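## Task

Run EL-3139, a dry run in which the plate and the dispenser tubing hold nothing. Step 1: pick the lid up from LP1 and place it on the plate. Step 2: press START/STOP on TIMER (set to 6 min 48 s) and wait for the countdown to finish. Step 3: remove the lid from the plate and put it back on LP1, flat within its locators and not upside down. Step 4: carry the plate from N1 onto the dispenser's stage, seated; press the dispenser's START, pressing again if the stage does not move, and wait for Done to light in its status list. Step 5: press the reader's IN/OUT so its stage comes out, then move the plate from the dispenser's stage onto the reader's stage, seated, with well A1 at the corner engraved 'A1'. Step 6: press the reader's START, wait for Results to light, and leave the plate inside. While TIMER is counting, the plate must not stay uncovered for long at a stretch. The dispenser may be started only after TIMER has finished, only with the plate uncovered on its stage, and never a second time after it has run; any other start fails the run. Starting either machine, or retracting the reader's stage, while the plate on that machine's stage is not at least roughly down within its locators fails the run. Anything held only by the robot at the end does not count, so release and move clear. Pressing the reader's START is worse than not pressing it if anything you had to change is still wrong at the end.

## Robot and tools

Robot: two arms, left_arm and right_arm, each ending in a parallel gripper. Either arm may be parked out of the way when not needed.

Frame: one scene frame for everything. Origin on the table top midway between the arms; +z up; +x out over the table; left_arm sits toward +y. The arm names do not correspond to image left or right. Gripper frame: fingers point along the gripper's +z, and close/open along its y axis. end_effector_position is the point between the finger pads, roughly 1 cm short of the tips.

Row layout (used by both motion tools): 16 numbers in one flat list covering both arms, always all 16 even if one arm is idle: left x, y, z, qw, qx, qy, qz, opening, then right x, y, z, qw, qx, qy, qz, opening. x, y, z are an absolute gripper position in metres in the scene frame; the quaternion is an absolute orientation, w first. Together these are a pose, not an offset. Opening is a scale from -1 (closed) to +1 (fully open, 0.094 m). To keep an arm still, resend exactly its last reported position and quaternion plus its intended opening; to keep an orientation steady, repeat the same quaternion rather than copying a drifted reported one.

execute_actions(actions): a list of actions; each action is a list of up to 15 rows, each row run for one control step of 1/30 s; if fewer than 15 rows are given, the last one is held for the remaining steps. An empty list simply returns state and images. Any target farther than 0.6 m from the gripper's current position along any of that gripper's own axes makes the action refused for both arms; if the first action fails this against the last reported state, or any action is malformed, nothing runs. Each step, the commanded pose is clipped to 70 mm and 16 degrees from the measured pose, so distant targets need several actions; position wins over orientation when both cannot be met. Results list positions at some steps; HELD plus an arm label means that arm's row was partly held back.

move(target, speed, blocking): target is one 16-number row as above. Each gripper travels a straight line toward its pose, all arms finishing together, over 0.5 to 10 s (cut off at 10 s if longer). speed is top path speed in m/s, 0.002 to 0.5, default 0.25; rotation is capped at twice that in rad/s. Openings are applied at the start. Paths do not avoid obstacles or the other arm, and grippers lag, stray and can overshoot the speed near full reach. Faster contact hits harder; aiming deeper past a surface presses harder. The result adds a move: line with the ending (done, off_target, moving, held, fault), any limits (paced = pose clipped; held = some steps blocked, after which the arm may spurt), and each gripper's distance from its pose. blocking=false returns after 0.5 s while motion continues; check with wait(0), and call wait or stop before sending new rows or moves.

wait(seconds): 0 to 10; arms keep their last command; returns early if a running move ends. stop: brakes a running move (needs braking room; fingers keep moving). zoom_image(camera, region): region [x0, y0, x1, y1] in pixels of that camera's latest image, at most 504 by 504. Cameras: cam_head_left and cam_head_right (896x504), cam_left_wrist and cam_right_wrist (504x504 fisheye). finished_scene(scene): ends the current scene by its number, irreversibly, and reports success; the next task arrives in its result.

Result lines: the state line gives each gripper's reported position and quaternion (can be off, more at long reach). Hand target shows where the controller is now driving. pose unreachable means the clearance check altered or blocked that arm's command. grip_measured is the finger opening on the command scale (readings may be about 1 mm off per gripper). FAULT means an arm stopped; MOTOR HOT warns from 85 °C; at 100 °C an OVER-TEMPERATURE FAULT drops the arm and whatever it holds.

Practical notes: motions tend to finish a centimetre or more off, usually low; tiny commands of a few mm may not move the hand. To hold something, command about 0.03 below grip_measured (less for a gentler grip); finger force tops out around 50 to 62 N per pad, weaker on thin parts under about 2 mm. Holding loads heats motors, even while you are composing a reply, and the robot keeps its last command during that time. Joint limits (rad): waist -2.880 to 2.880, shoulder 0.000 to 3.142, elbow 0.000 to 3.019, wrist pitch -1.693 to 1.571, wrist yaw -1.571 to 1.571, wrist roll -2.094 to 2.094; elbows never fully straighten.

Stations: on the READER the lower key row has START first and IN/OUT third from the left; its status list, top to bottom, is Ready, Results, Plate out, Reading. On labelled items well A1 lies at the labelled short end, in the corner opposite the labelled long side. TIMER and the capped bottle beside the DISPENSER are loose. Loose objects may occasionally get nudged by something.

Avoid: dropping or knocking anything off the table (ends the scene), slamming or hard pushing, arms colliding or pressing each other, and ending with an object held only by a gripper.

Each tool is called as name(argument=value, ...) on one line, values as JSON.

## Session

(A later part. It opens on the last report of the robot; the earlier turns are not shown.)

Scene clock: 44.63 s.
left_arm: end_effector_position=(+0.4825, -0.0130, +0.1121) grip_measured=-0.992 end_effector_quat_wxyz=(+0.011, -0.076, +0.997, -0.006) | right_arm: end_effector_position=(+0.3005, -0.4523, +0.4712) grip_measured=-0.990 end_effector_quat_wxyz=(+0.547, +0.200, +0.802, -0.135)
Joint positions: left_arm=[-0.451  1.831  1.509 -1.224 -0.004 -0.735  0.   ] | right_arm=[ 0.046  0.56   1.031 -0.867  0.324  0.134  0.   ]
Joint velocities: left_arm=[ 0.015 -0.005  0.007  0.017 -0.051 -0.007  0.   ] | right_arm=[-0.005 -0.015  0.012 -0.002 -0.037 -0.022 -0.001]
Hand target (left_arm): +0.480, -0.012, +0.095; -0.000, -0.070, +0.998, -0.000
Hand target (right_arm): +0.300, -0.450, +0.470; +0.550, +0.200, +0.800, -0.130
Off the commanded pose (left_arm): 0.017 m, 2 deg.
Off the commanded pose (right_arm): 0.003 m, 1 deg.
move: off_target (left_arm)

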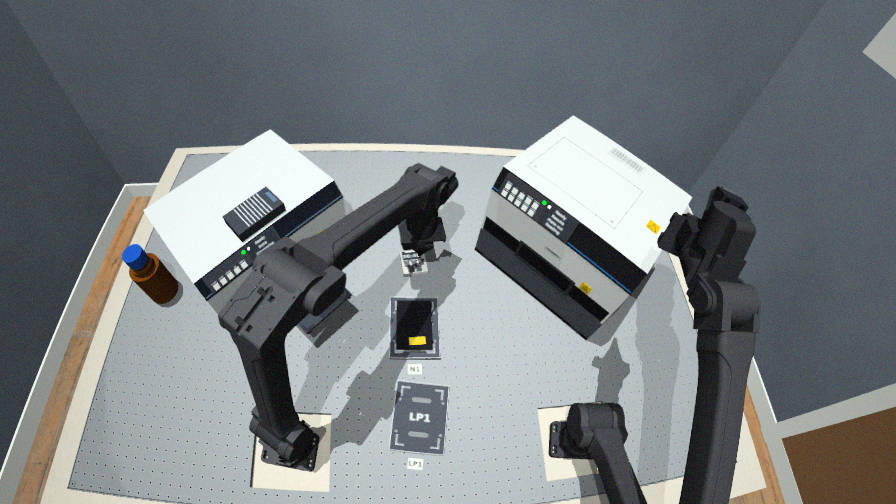

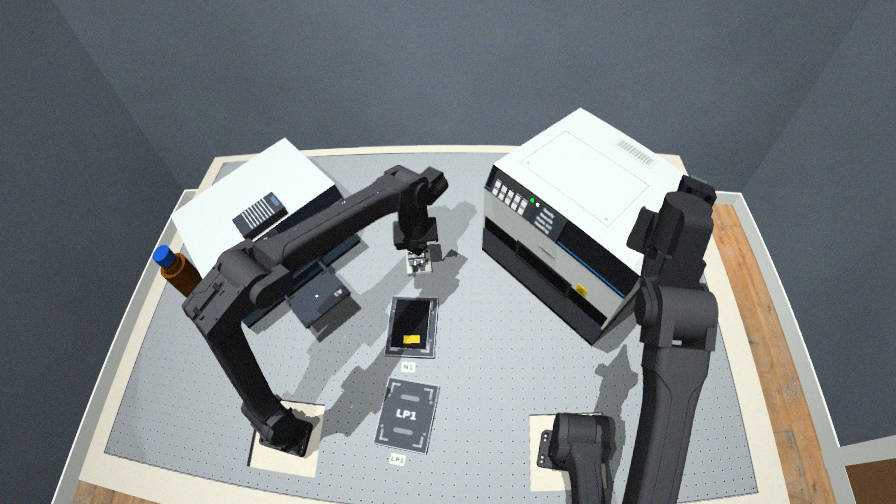

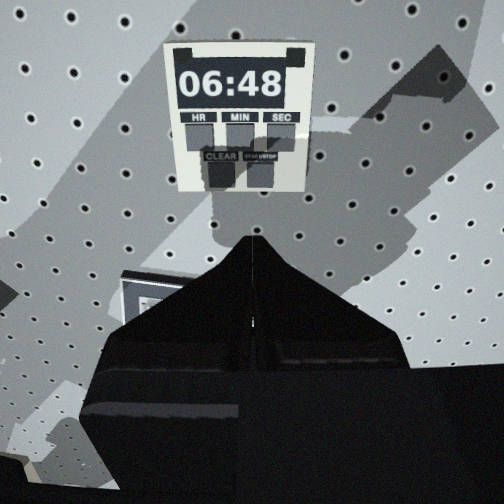

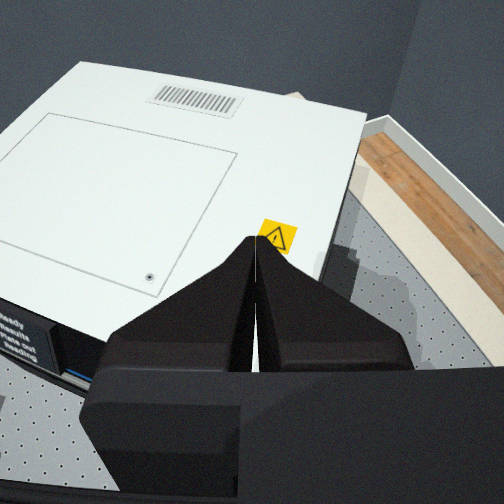

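move(target=[0.474,-0.017,0.056,0,-0.07,0.998,0,-1, 0.30,-0.45,0.47,0.55,0.2,0.8,-0.13,-1], speed=0.1)

zoom_image(camera="cam_head_right", region=[360, 240, 480, 370])

Scene clock: 47.47 s.
left_arm: end_effector_position=(+0.4800, -0.0137, +0.0701) grip_measured=-0.992 end_effector_quat_wxyz=(+0.009, -0.075, +0.997, -0.004) | right_arm: end_effector_position=(+0.3005, -0.4523, +0.4712) grip_measured=-0.990 end_effector_quat_wxyz=(+0.547, +0.200, +0.802, -0.135)
Joint positions: left_arm=[-0.455  1.87   1.449 -1.13  -0.004 -0.735  0.   ] | right_arm=[ 0.046  0.56   1.031 -0.867  0.324  0.134  0.   ]
Joint velocities: left_arm=[-0.024  0.015  0.002 -0.012  0.037 -0.022 -0.001] | right_arm=[-0.005 -0.015  0.007  0.002  0.037 -0.095  0.002]
Hand target (left_arm): +0.474, -0.017, +0.056; +0.000, -0.070, +0.998, +0.000
Hand target (right_arm): +0.300, -0.450, +0.470; +0.550, +0.200, +0.800, -0.130
Off the commanded pose (left_arm): 0.016 m, 1 deg.
Off the commanded pose (right_arm): 0.003 m, 1 deg.
move: off_target (left_arm)

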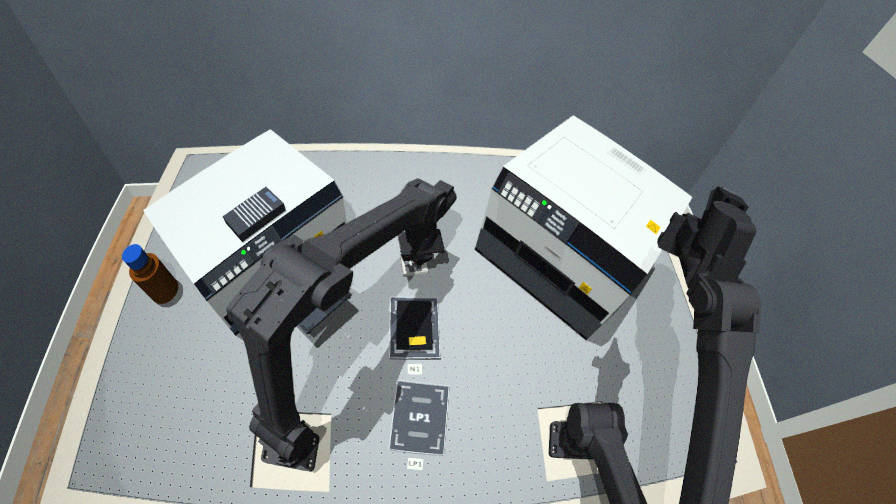

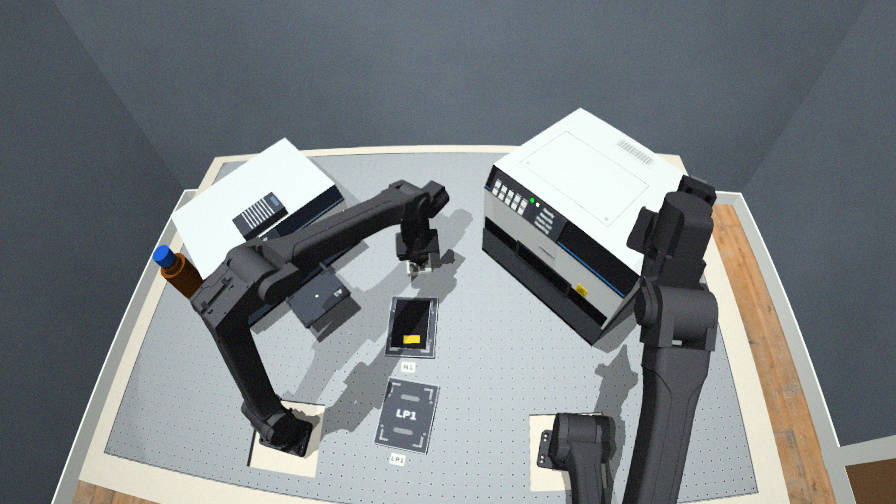

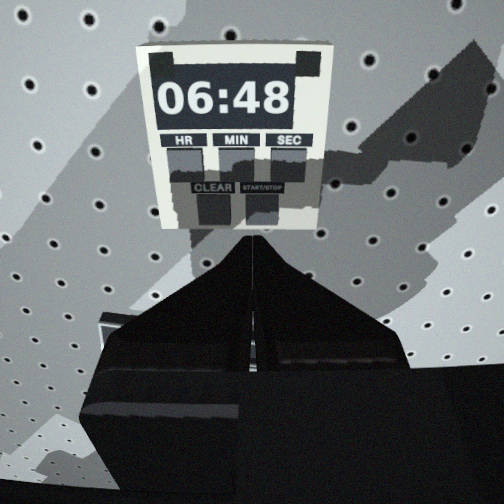

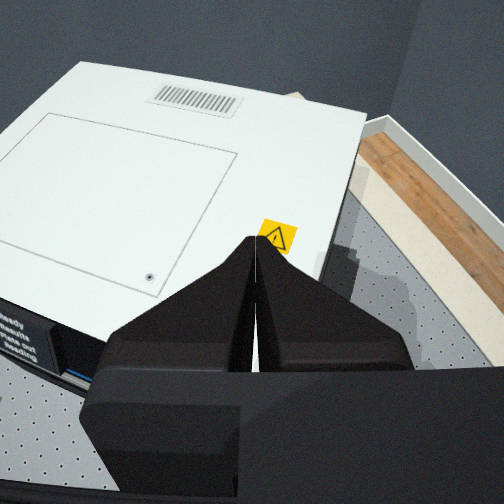

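Region (360, 240, 480, 370) of cam_head_right's 896x504 image, scaled by 3.877, with more detail than that image has; it fills the left 465 columns of this view, and the rest is white.

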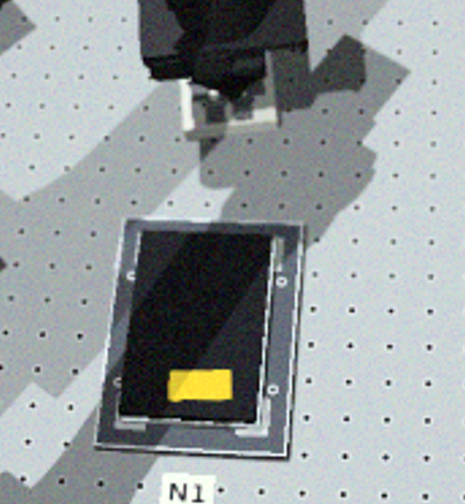

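execute_actions(actions=[[[0.474,-0.021,0.048,0,-0.07,0.998,0,-1, 0.30,-0.45,0.47,0.55,0.2,0.8,-0.13,-1]],[[0.474,-0.021,0.040,0,-0.07,0.998,0,-1, 0.30,-0.45,0.47,0.55,0.2,0.8,-0.13,-1]]])

Scene clock: 50.43 s.
left_arm: end_effector_position=(+0.4810, -0.0189, +0.0584) grip_measured=-0.992 end_effector_quat_wxyz=(+0.012, -0.071, +0.997, -0.007) | right_arm: end_effector_position=(+0.3005, -0.4523, +0.4712) grip_measured=-0.990 end_effector_quat_wxyz=(+0.547, +0.200, +0.802, -0.135)
Joint positions: left_arm=[-0.462  1.887  1.44  -1.097 -0.004 -0.735  0.   ] | right_arm=[ 0.046  0.56   1.031 -0.867  0.324  0.134  0.   ]
Joint velocities: left_arm=[-0.024 -0.005 -0.007 -0.002 -0.022  0.007 -0.001] | right_arm=[-0.005 -0.015 -0.012 -0.012 -0.007 -0.007 -0.   ]
Hand target (left_arm): +0.474, -0.021, +0.040; +0.000, -0.070, +0.998, +0.000
Hand target (right_arm): +0.300, -0.450, +0.470; +0.550, +0.200, +0.800, -0.130
Off the commanded pose (left_arm): 0.020 m, 2 deg.
Off the commanded pose (right_arm): 0.003 m, 1 deg.
Step readings (end_effector_position; steps 1 to 15: 1st action; 16 to 30: 2nd action):
0: left_arm (+0.4800, -0.0137, +0.0701) | right_arm (+0.3005, -0.4523, +0.4712)
1: left_arm (+0.4804, -0.0142, +0.0702) | right_arm (+0.3005, -0.4523, +0.4712)
2: left_arm (+0.4812, -0.0150, +0.0700) | right_arm (+0.3005, -0.4523, +0.4712)
4: left_arm (+0.4819, -0.0164, +0.0696) | right_arm (+0.3005, -0.4523, +0.4712)
8: left_arm (+0.4811, -0.0184, +0.0684) | right_arm (+0.3005, -0.4523, +0.4712)
15: left_arm (+0.4808, -0.0188, +0.0680) | right_arm (+0.3005, -0.4523, +0.4712)
16: left_arm (+0.4811, -0.0189, +0.0673) | right_arm (+0.3005, -0.4523, +0.4712)
17: left_arm (+0.4816, -0.0193, +0.0668) | right_arm (+0.3005, -0.4523, +0.4712)
19: left_arm (+0.4818, -0.0194, +0.0645) | right_arm (+0.3005, -0.4523, +0.4712)
23: left_arm (+0.4812, -0.0190, +0.0602) | right_arm (+0.3005, -0.4523, +0.4712)
30: end_effector_position above

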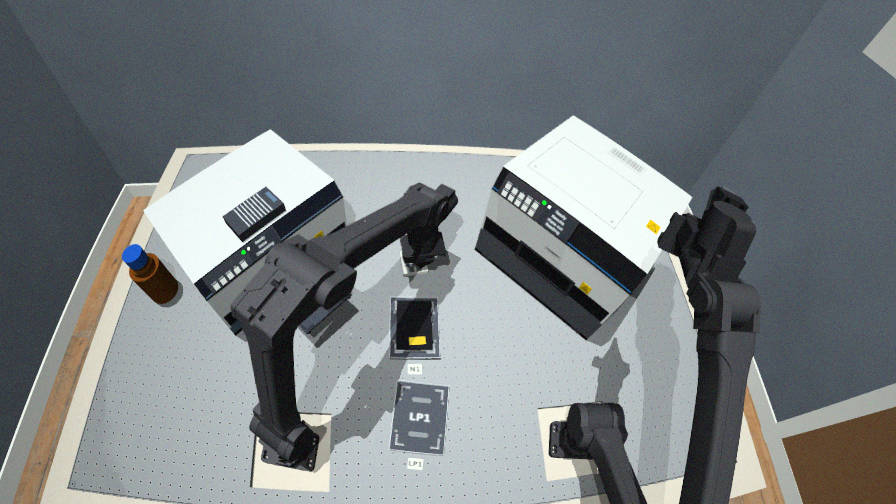

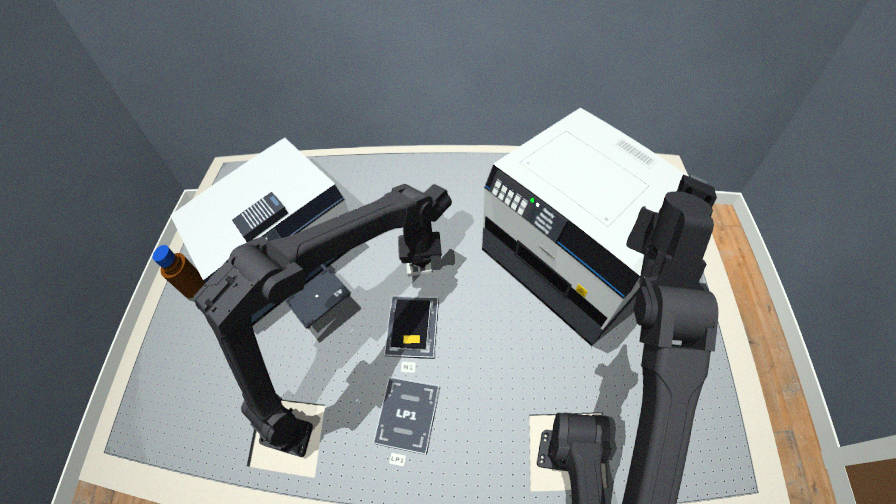

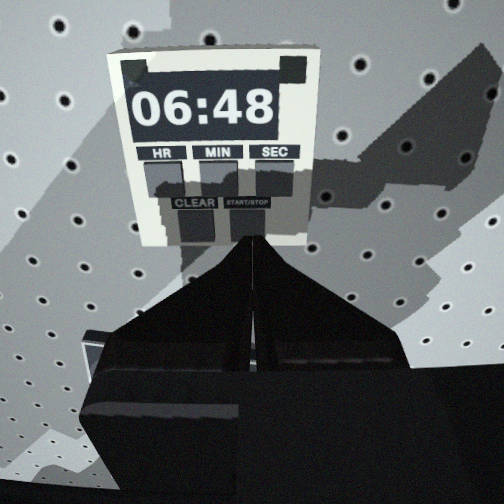

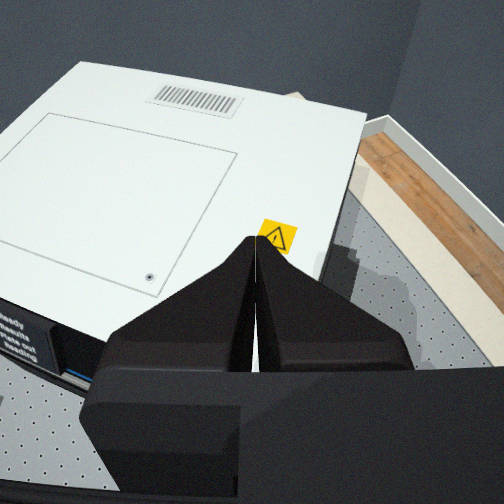

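execute_actions(actions=[])

Scene clock: 63.90 s.
left_arm: end_effector_position=(+0.4810, -0.0189, +0.0584) grip_measured=-0.992 end_effector_quat_wxyz=(+0.012, -0.071, +0.997, -0.007) | right_arm: end_effector_position=(+0.3005, -0.4523, +0.4712) grip_measured=-0.990 end_effector_quat_wxyz=(+0.547, +0.200, +0.802, -0.135)
Joint positions: left_arm=[-0.462  1.887  1.44  -1.097 -0.004 -0.735  0.   ] | right_arm=[ 0.046  0.56   1.031 -0.867  0.324  0.134  0.   ]
Joint velocities: left_arm=[-0.005 -0.005  0.002  0.002 -0.022  0.037  0.001] | right_arm=[-0.005  0.015 -0.002  0.002 -0.066 -0.066 -0.   ]
Hand target (left_arm): +0.474, -0.021, +0.040; +0.000, -0.070, +0.998, +0.000
Hand target (right_arm): +0.300, -0.450, +0.470; +0.550, +0.200, +0.800, -0.130
Off the commanded pose (left_arm): 0.020 m, 2 deg.
Off the commanded pose (right_arm): 0.003 m, 1 deg.

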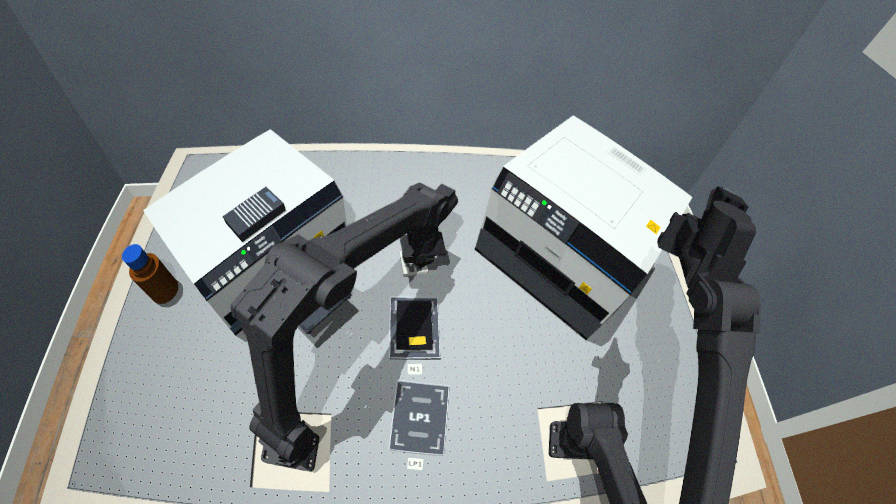

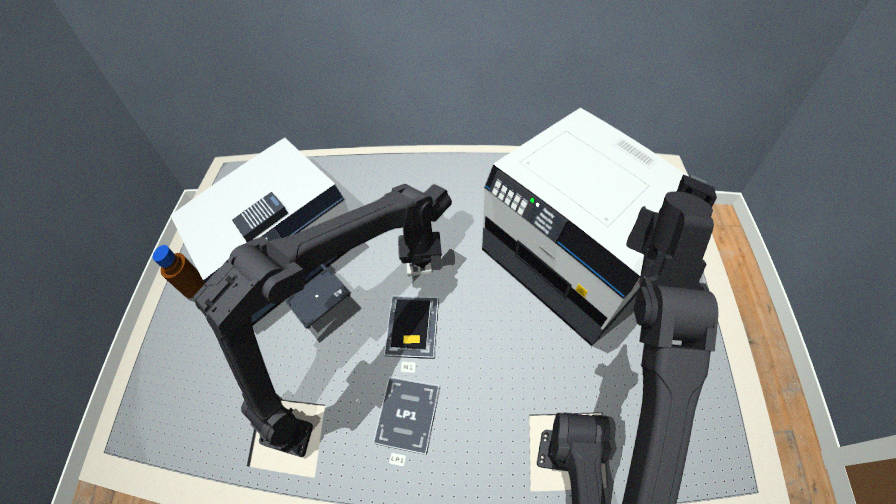

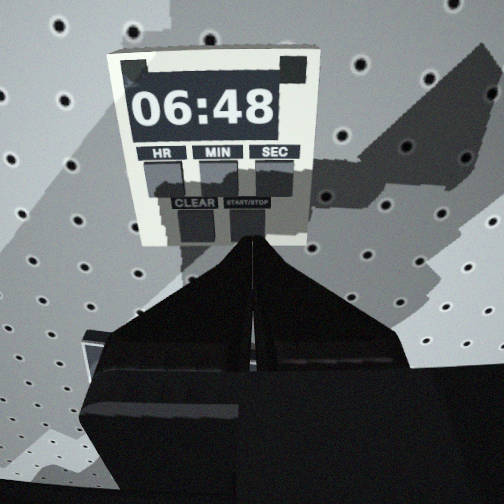

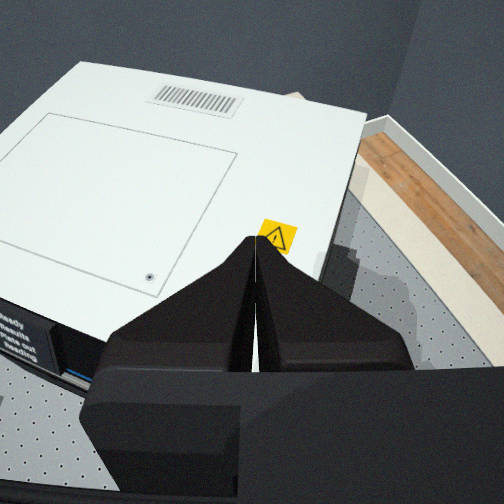

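execute_actions(actions=[[[0.474,-0.019,0.032,0,-0.07,0.998,0,-1,0.30,-0.45,0.47,0.55,0.2,0.8,-0.13,-1]]])

Scene clock: 65.80 s.
left_arm: end_effector_position=(+0.4802, -0.0184, +0.0505) grip_measured=-0.992 end_effector_quat_wxyz=(+0.012, -0.071, +0.997, -0.007) | right_arm: end_effector_position=(+0.3005, -0.4523, +0.4712) grip_measured=-0.990 end_effector_quat_wxyz=(+0.547, +0.200, +0.802, -0.135)
Joint positions: left_arm=[-0.462  1.894  1.428 -1.077 -0.004 -0.735  0.   ] | right_arm=[ 0.046  0.56   1.031 -0.867  0.324  0.134  0.   ]
Joint velocities: left_arm=[-0.015 -0.024 -0.007 -0.017  0.022 -0.007  0.   ] | right_arm=[-0.005 -0.024 -0.002  0.002  0.051  0.022 -0.001]
Hand target (left_arm): +0.474, -0.019, +0.032; -0.000, -0.070, +0.998, +0.000
Hand target (right_arm): +0.300, -0.450, +0.470; +0.550, +0.200, +0.800, -0.130
Off the commanded pose (left_arm): 0.020 m, 2 deg.
Off the commanded pose (right_arm): 0.003 m, 1 deg.
Step readings (end_effector_position):
0: left_arm (+0.4810, -0.0189, +0.0584) | right_arm (+0.3005, -0.4523, +0.4712)
1: left_arm (+0.4812, -0.0190, +0.0576) | right_arm (+0.3005, -0.4523, +0.4712)
2: left_arm (+0.4815, -0.0192, +0.0567) | right_arm (+0.3005, -0.4523, +0.4712)
4: left_arm (+0.4813, -0.0191, +0.0547) | right_arm (+0.3005, -0.4523, +0.4712)
8: left_arm (+0.4801, -0.0183, +0.0511) | right_arm (+0.3005, -0.4523, +0.4712)
15: end_effector_position above

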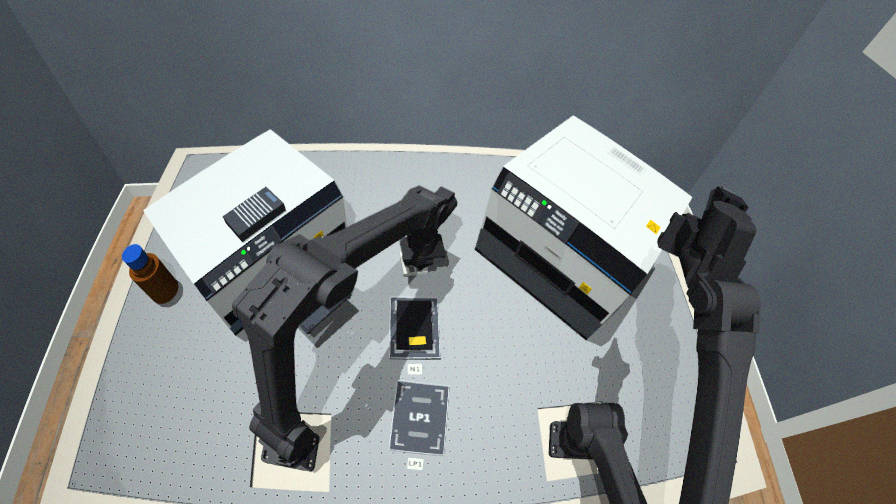

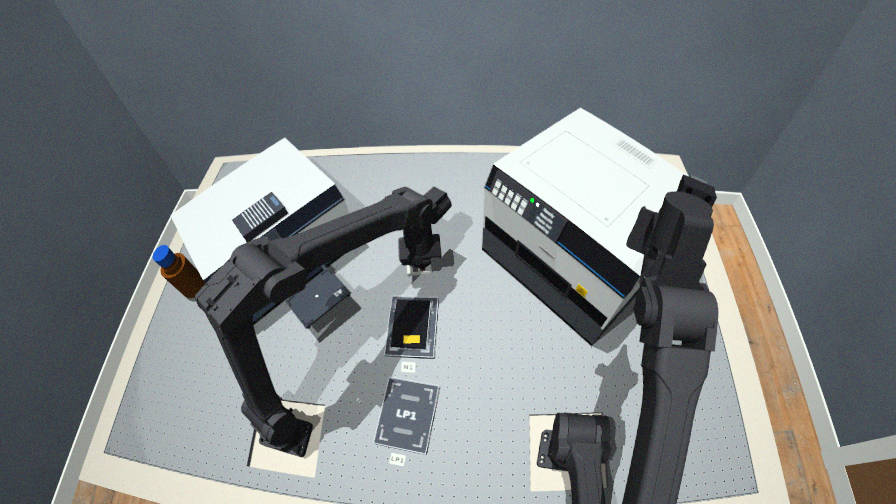

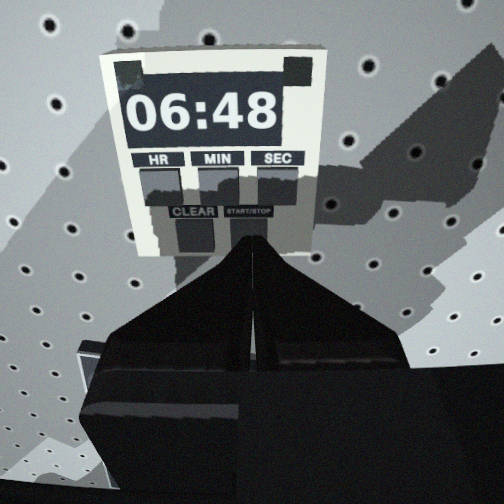

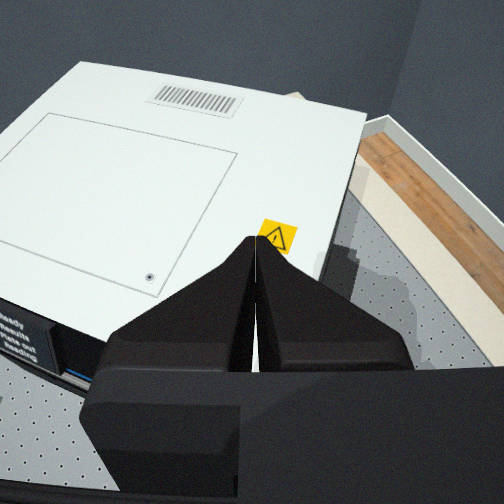

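execute_actions(actions=[[[0.473,-0.019,0.025,0,-0.07,0.998,0,-1,0.30,-0.45,0.47,0.55,0.2,0.8,-0.13,-1]]])

Scene clock: 67.40 s.
left_arm: end_effector_position=(+0.4799, -0.0181, +0.0441) grip_measured=-0.992 end_effector_quat_wxyz=(+0.012, -0.071, +0.997, -0.007) | right_arm: end_effector_position=(+0.3005, -0.4523, +0.4712) grip_measured=-0.990 end_effector_quat_wxyz=(+0.547, +0.200, +0.802, -0.135)
Joint positions: left_arm=[-0.462  1.9    1.418 -1.06  -0.004 -0.735  0.   ] | right_arm=[ 0.046  0.56   1.031 -0.867  0.324  0.134  0.   ]
Joint velocities: left_arm=[-0.015  0.005 -0.002 -0.002 -0.037 -0.007 -0.   ] | right_arm=[-0.005  0.005 -0.027 -0.012 -0.007 -0.022  0.001]
Hand target (left_arm): +0.473, -0.019, +0.025; +0.000, -0.070, +0.998, +0.000
Hand target (right_arm): +0.300, -0.450, +0.470; +0.550, +0.200, +0.800, -0.130
Off the commanded pose (left_arm): 0.020 m, 2 deg.
Off the commanded pose (right_arm): 0.003 m, 1 deg.
Step readings (end_effector_position):
0: left_arm (+0.4802, -0.0184, +0.0505) | right_arm (+0.3005, -0.4523, +0.4712)
1: left_arm (+0.4804, -0.0185, +0.0498) | right_arm (+0.3005, -0.4523, +0.4712)
2: left_arm (+0.4809, -0.0188, +0.0492) | right_arm (+0.3005, -0.4523, +0.4712)
4: left_arm (+0.4808, -0.0188, +0.0476) | right_arm (+0.3005, -0.4523, +0.4712)
8: left_arm (+0.4800, -0.0182, +0.0446) | right_arm (+0.3005, -0.4523, +0.4712)
15: end_effector_position above

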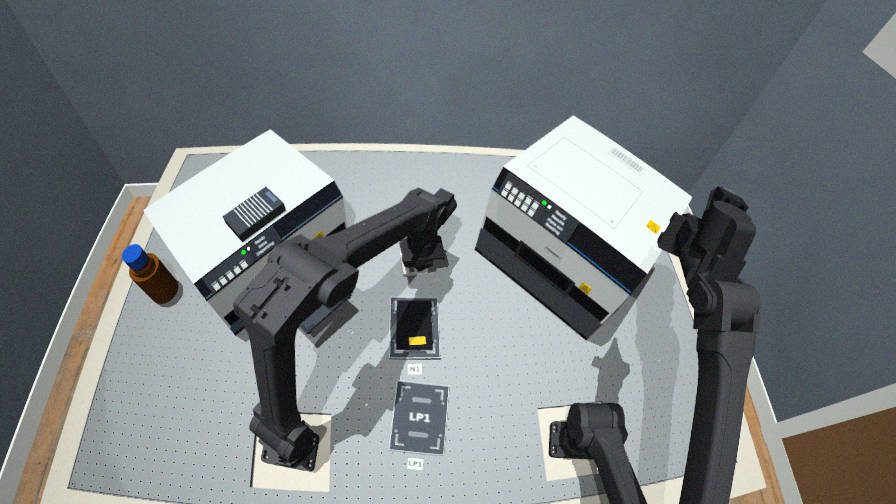

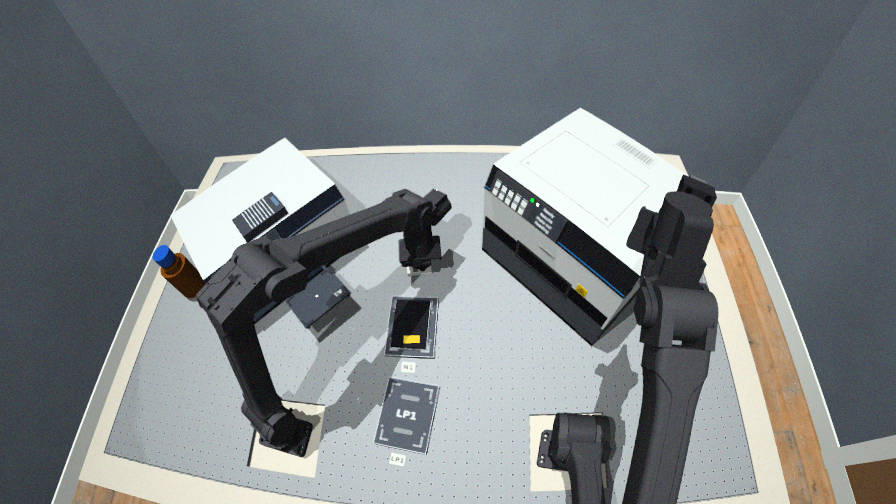

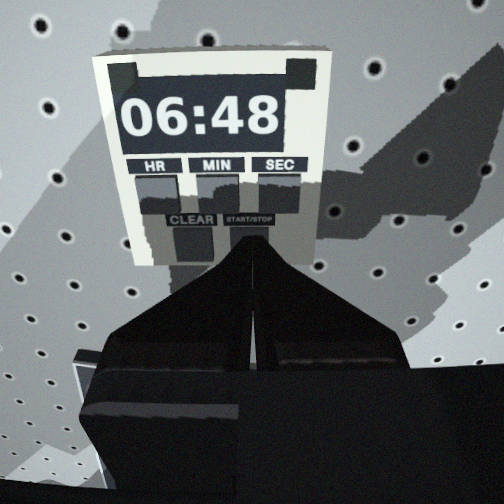

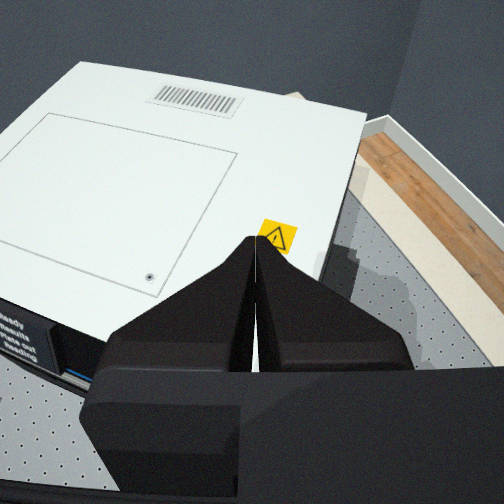

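execute_actions(actions=[[[0.470,-0.017,0.019,0,-0.07,0.998,0,-1,0.30,-0.45,0.47,0.55,0.2,0.8,-0.13,-1]]])

Scene clock: 69.03 s.
left_arm: end_effector_position=(+0.4809, -0.0188, +0.0427) grip_measured=-0.992 end_effector_quat_wxyz=(+0.016, -0.071, +0.997, -0.010) | right_arm: end_effector_position=(+0.3005, -0.4523, +0.4712) grip_measured=-0.990 end_effector_quat_wxyz=(+0.547, +0.200, +0.802, -0.135)
Joint positions: left_arm=[-0.462  1.9    1.413 -1.047 -0.004 -0.735  0.   ] | right_arm=[ 0.046  0.56   1.031 -0.867  0.324  0.134  0.   ]
Joint velocities: left_arm=[ 0.015 -0.005 -0.012 -0.012 -0.007  0.007  0.001] | right_arm=[ 0.005  0.005 -0.007 -0.017  0.022 -0.037  0.   ]
Hand target (left_arm): +0.470, -0.017, +0.020; -0.000, -0.070, +0.998, +0.000
Hand target (right_arm): +0.300, -0.450, +0.470; +0.550, +0.200, +0.800, -0.130
Off the commanded pose (left_arm): 0.026 m, 2 deg.
Off the commanded pose (right_arm): 0.003 m, 1 deg.
Step readings (end_effector_position):
0: left_arm (+0.4799, -0.0181, +0.0441) | right_arm (+0.3005, -0.4523, +0.4712)
1: left_arm (+0.4799, -0.0182, +0.0433) | right_arm (+0.3005, -0.4523, +0.4712)
2: left_arm (+0.4799, -0.0181, +0.0424) | right_arm (+0.3005, -0.4523, +0.4712)
4: left_arm (+0.4806, -0.0186, +0.0427) | right_arm (+0.3005, -0.4523, +0.4712)
8: left_arm (+0.4809, -0.0188, +0.0427) | right_arm (+0.3005, -0.4523, +0.4712)
15: end_effector_position above

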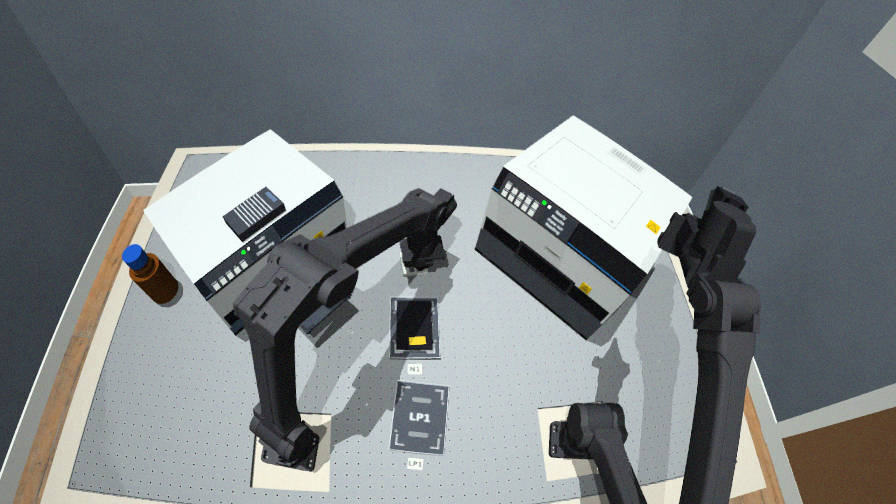

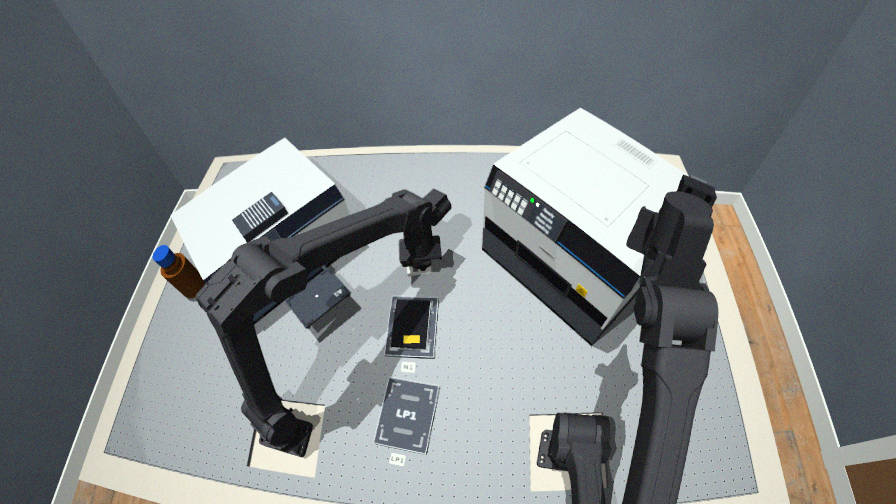

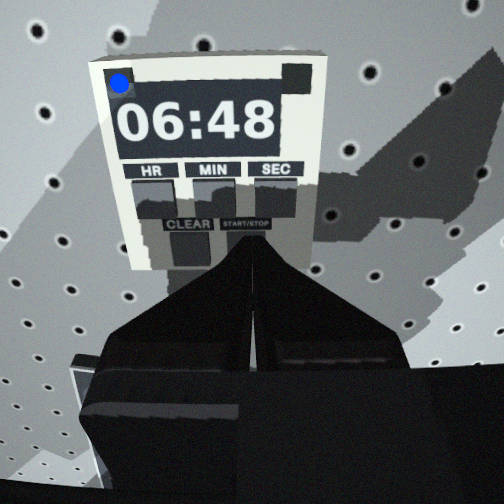

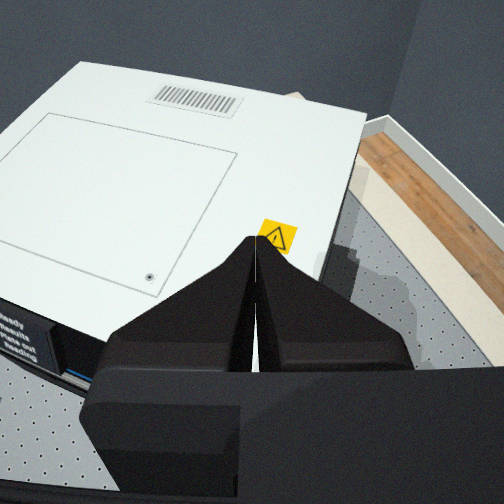

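The timer started at about 68.6 s, so it ends at about 477 s. Lifting off the key.

move(target=[0.485,-0.023,0.11,0,-0.07,0.998,0,-1,0.30,-0.45,0.47,0.55,0.2,0.8,-0.13,-1], speed=0.15)

move(target=[0.318,-0.006,0.14,0,0.007,1,0,1,0.30,-0.45,0.47,0.55,0.2,0.8,-0.13,-1])

Scene clock: 72.17 s.
left_arm: end_effector_position=(+0.4719, -0.0128, +0.0948) grip_measured=-0.992 end_effector_quat_wxyz=(-0.012, -0.071, +0.997, +0.012) | right_arm: end_effector_position=(+0.3005, -0.4523, +0.4712) grip_measured=-0.990 end_effector_quat_wxyz=(+0.547, +0.200, +0.802, -0.135)
Joint positions: left_arm=[-0.462  1.86   1.503 -1.248 -0.004 -0.735  0.   ] | right_arm=[ 0.046  0.56   1.031 -0.867  0.324  0.134  0.   ]
Joint velocities: left_arm=[-0.024 -0.005 -0.007 -0.007 -0.066 -0.066  0.001] | right_arm=[ 0.015 -0.005 -0.007 -0.012 -0.007 -0.007 -0.   ]
Hand target (left_arm): +0.484, -0.022, +0.110; +0.000, -0.070, +0.998, -0.000
Hand target (right_arm): +0.300, -0.450, +0.470; +0.550, +0.200, +0.800, -0.130
Off the commanded pose (left_arm): 0.022 m, 2 deg.
Off the commanded pose (right_arm): 0.003 m, 1 deg.
move: off_target (left_arm)

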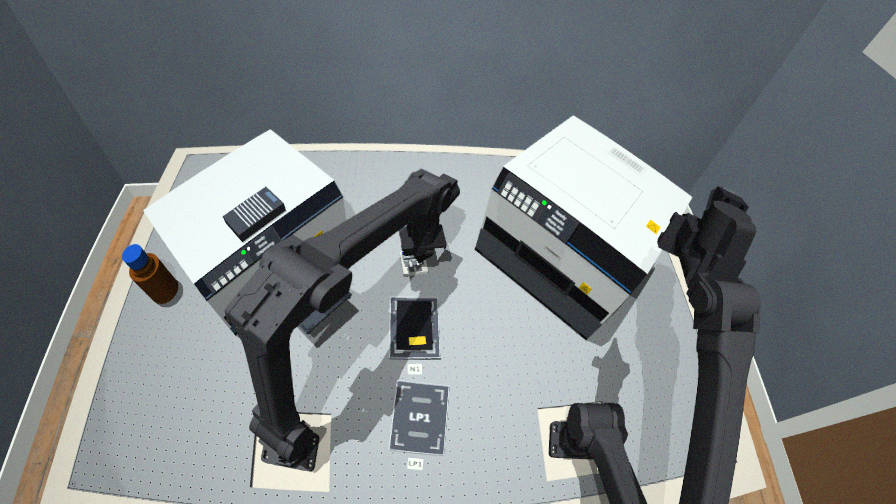

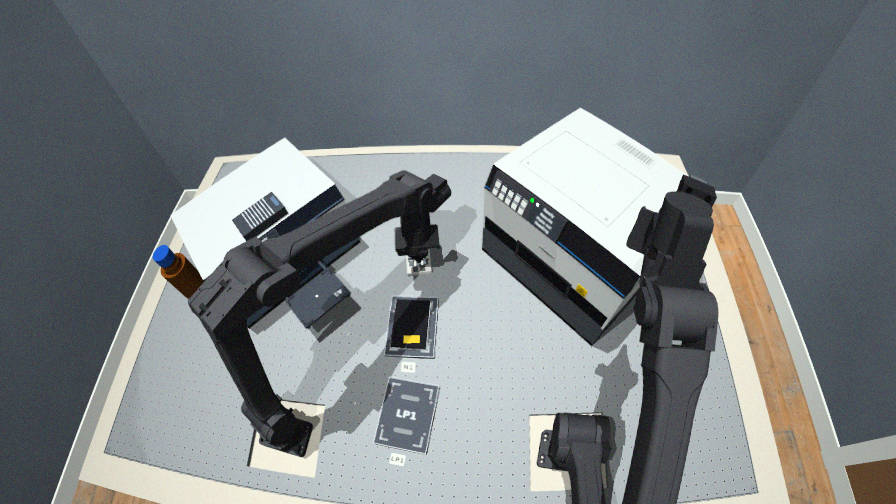

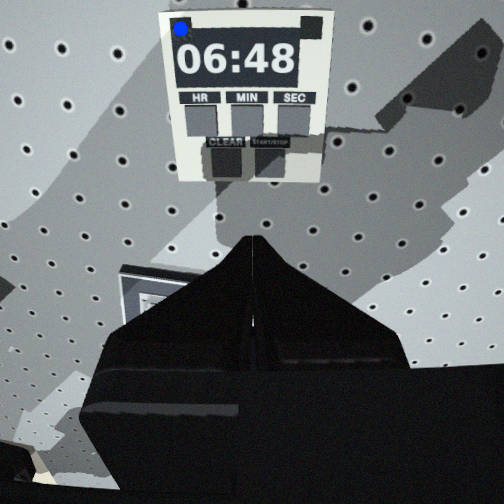

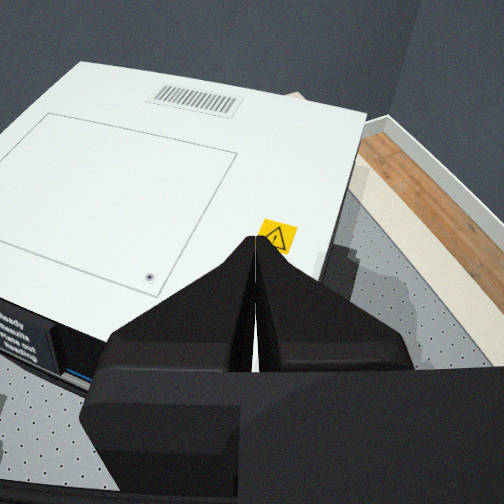

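Scene clock: 73.23 s.
left_arm: end_effector_position=(+0.3214, -0.0092, +0.1486) grip_measured=+1.000 end_effector_quat_wxyz=(+0.008, +0.015, +1.000, -0.007) | right_arm: end_effector_position=(+0.3005, -0.4523, +0.4712) grip_measured=-0.990 end_effector_quat_wxyz=(+0.547, +0.200, +0.802, -0.135)
Joint positions: left_arm=[-0.653  1.485  1.168 -1.232 -0.001 -0.753  0.094] | right_arm=[ 0.046  0.56   1.031 -0.867  0.324  0.134  0.   ]
Joint velocities: left_arm=[-0.005 -0.005  0.002  0.002 -0.066 -0.051  0.   ] | right_arm=[ 0.005 -0.005  0.012  0.012  0.066 -0.066  0.   ]
Hand target (left_arm): +0.317, -0.005, +0.140; -0.002, +0.007, +1.000, +0.000
Hand target (right_arm): +0.300, -0.450, +0.470; +0.550, +0.200, +0.800, -0.130
Off the commanded pose (left_arm): 0.010 m, 2 deg.
Off the commanded pose (right_arm): 0.003 m, 1 deg.
move: done

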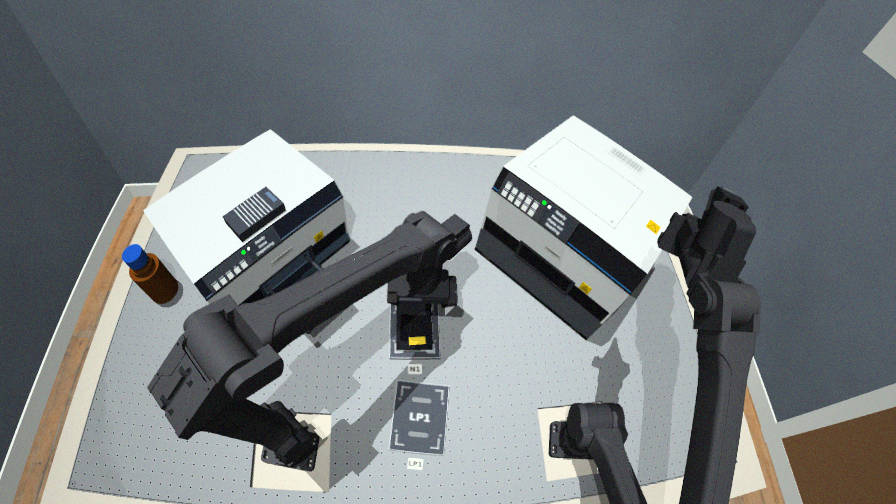

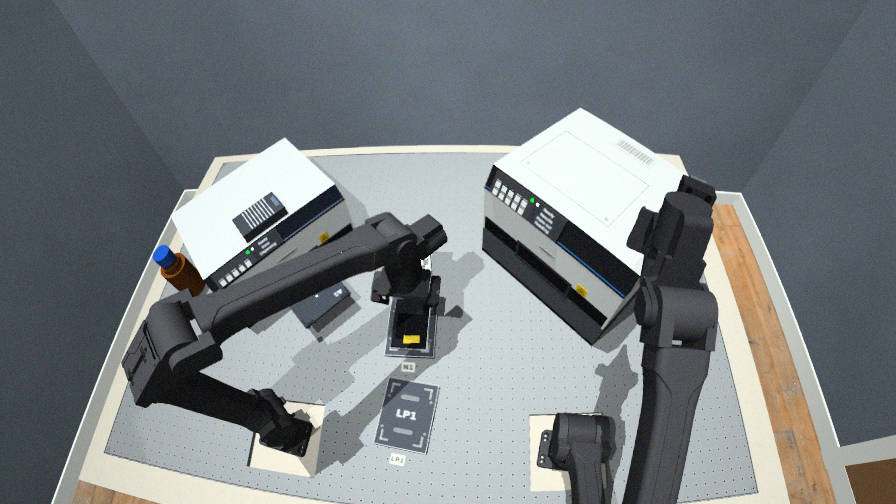

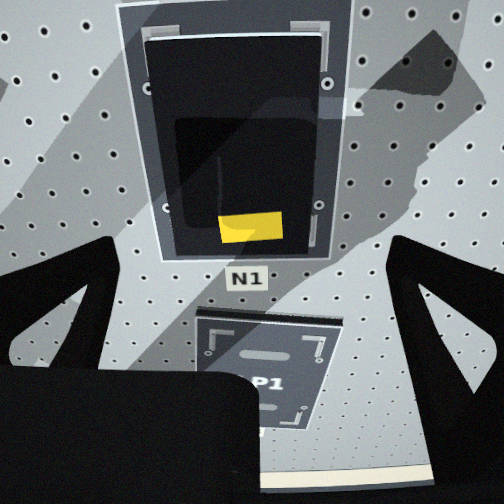

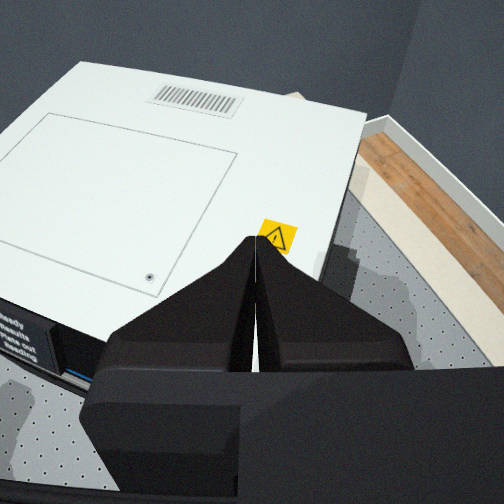

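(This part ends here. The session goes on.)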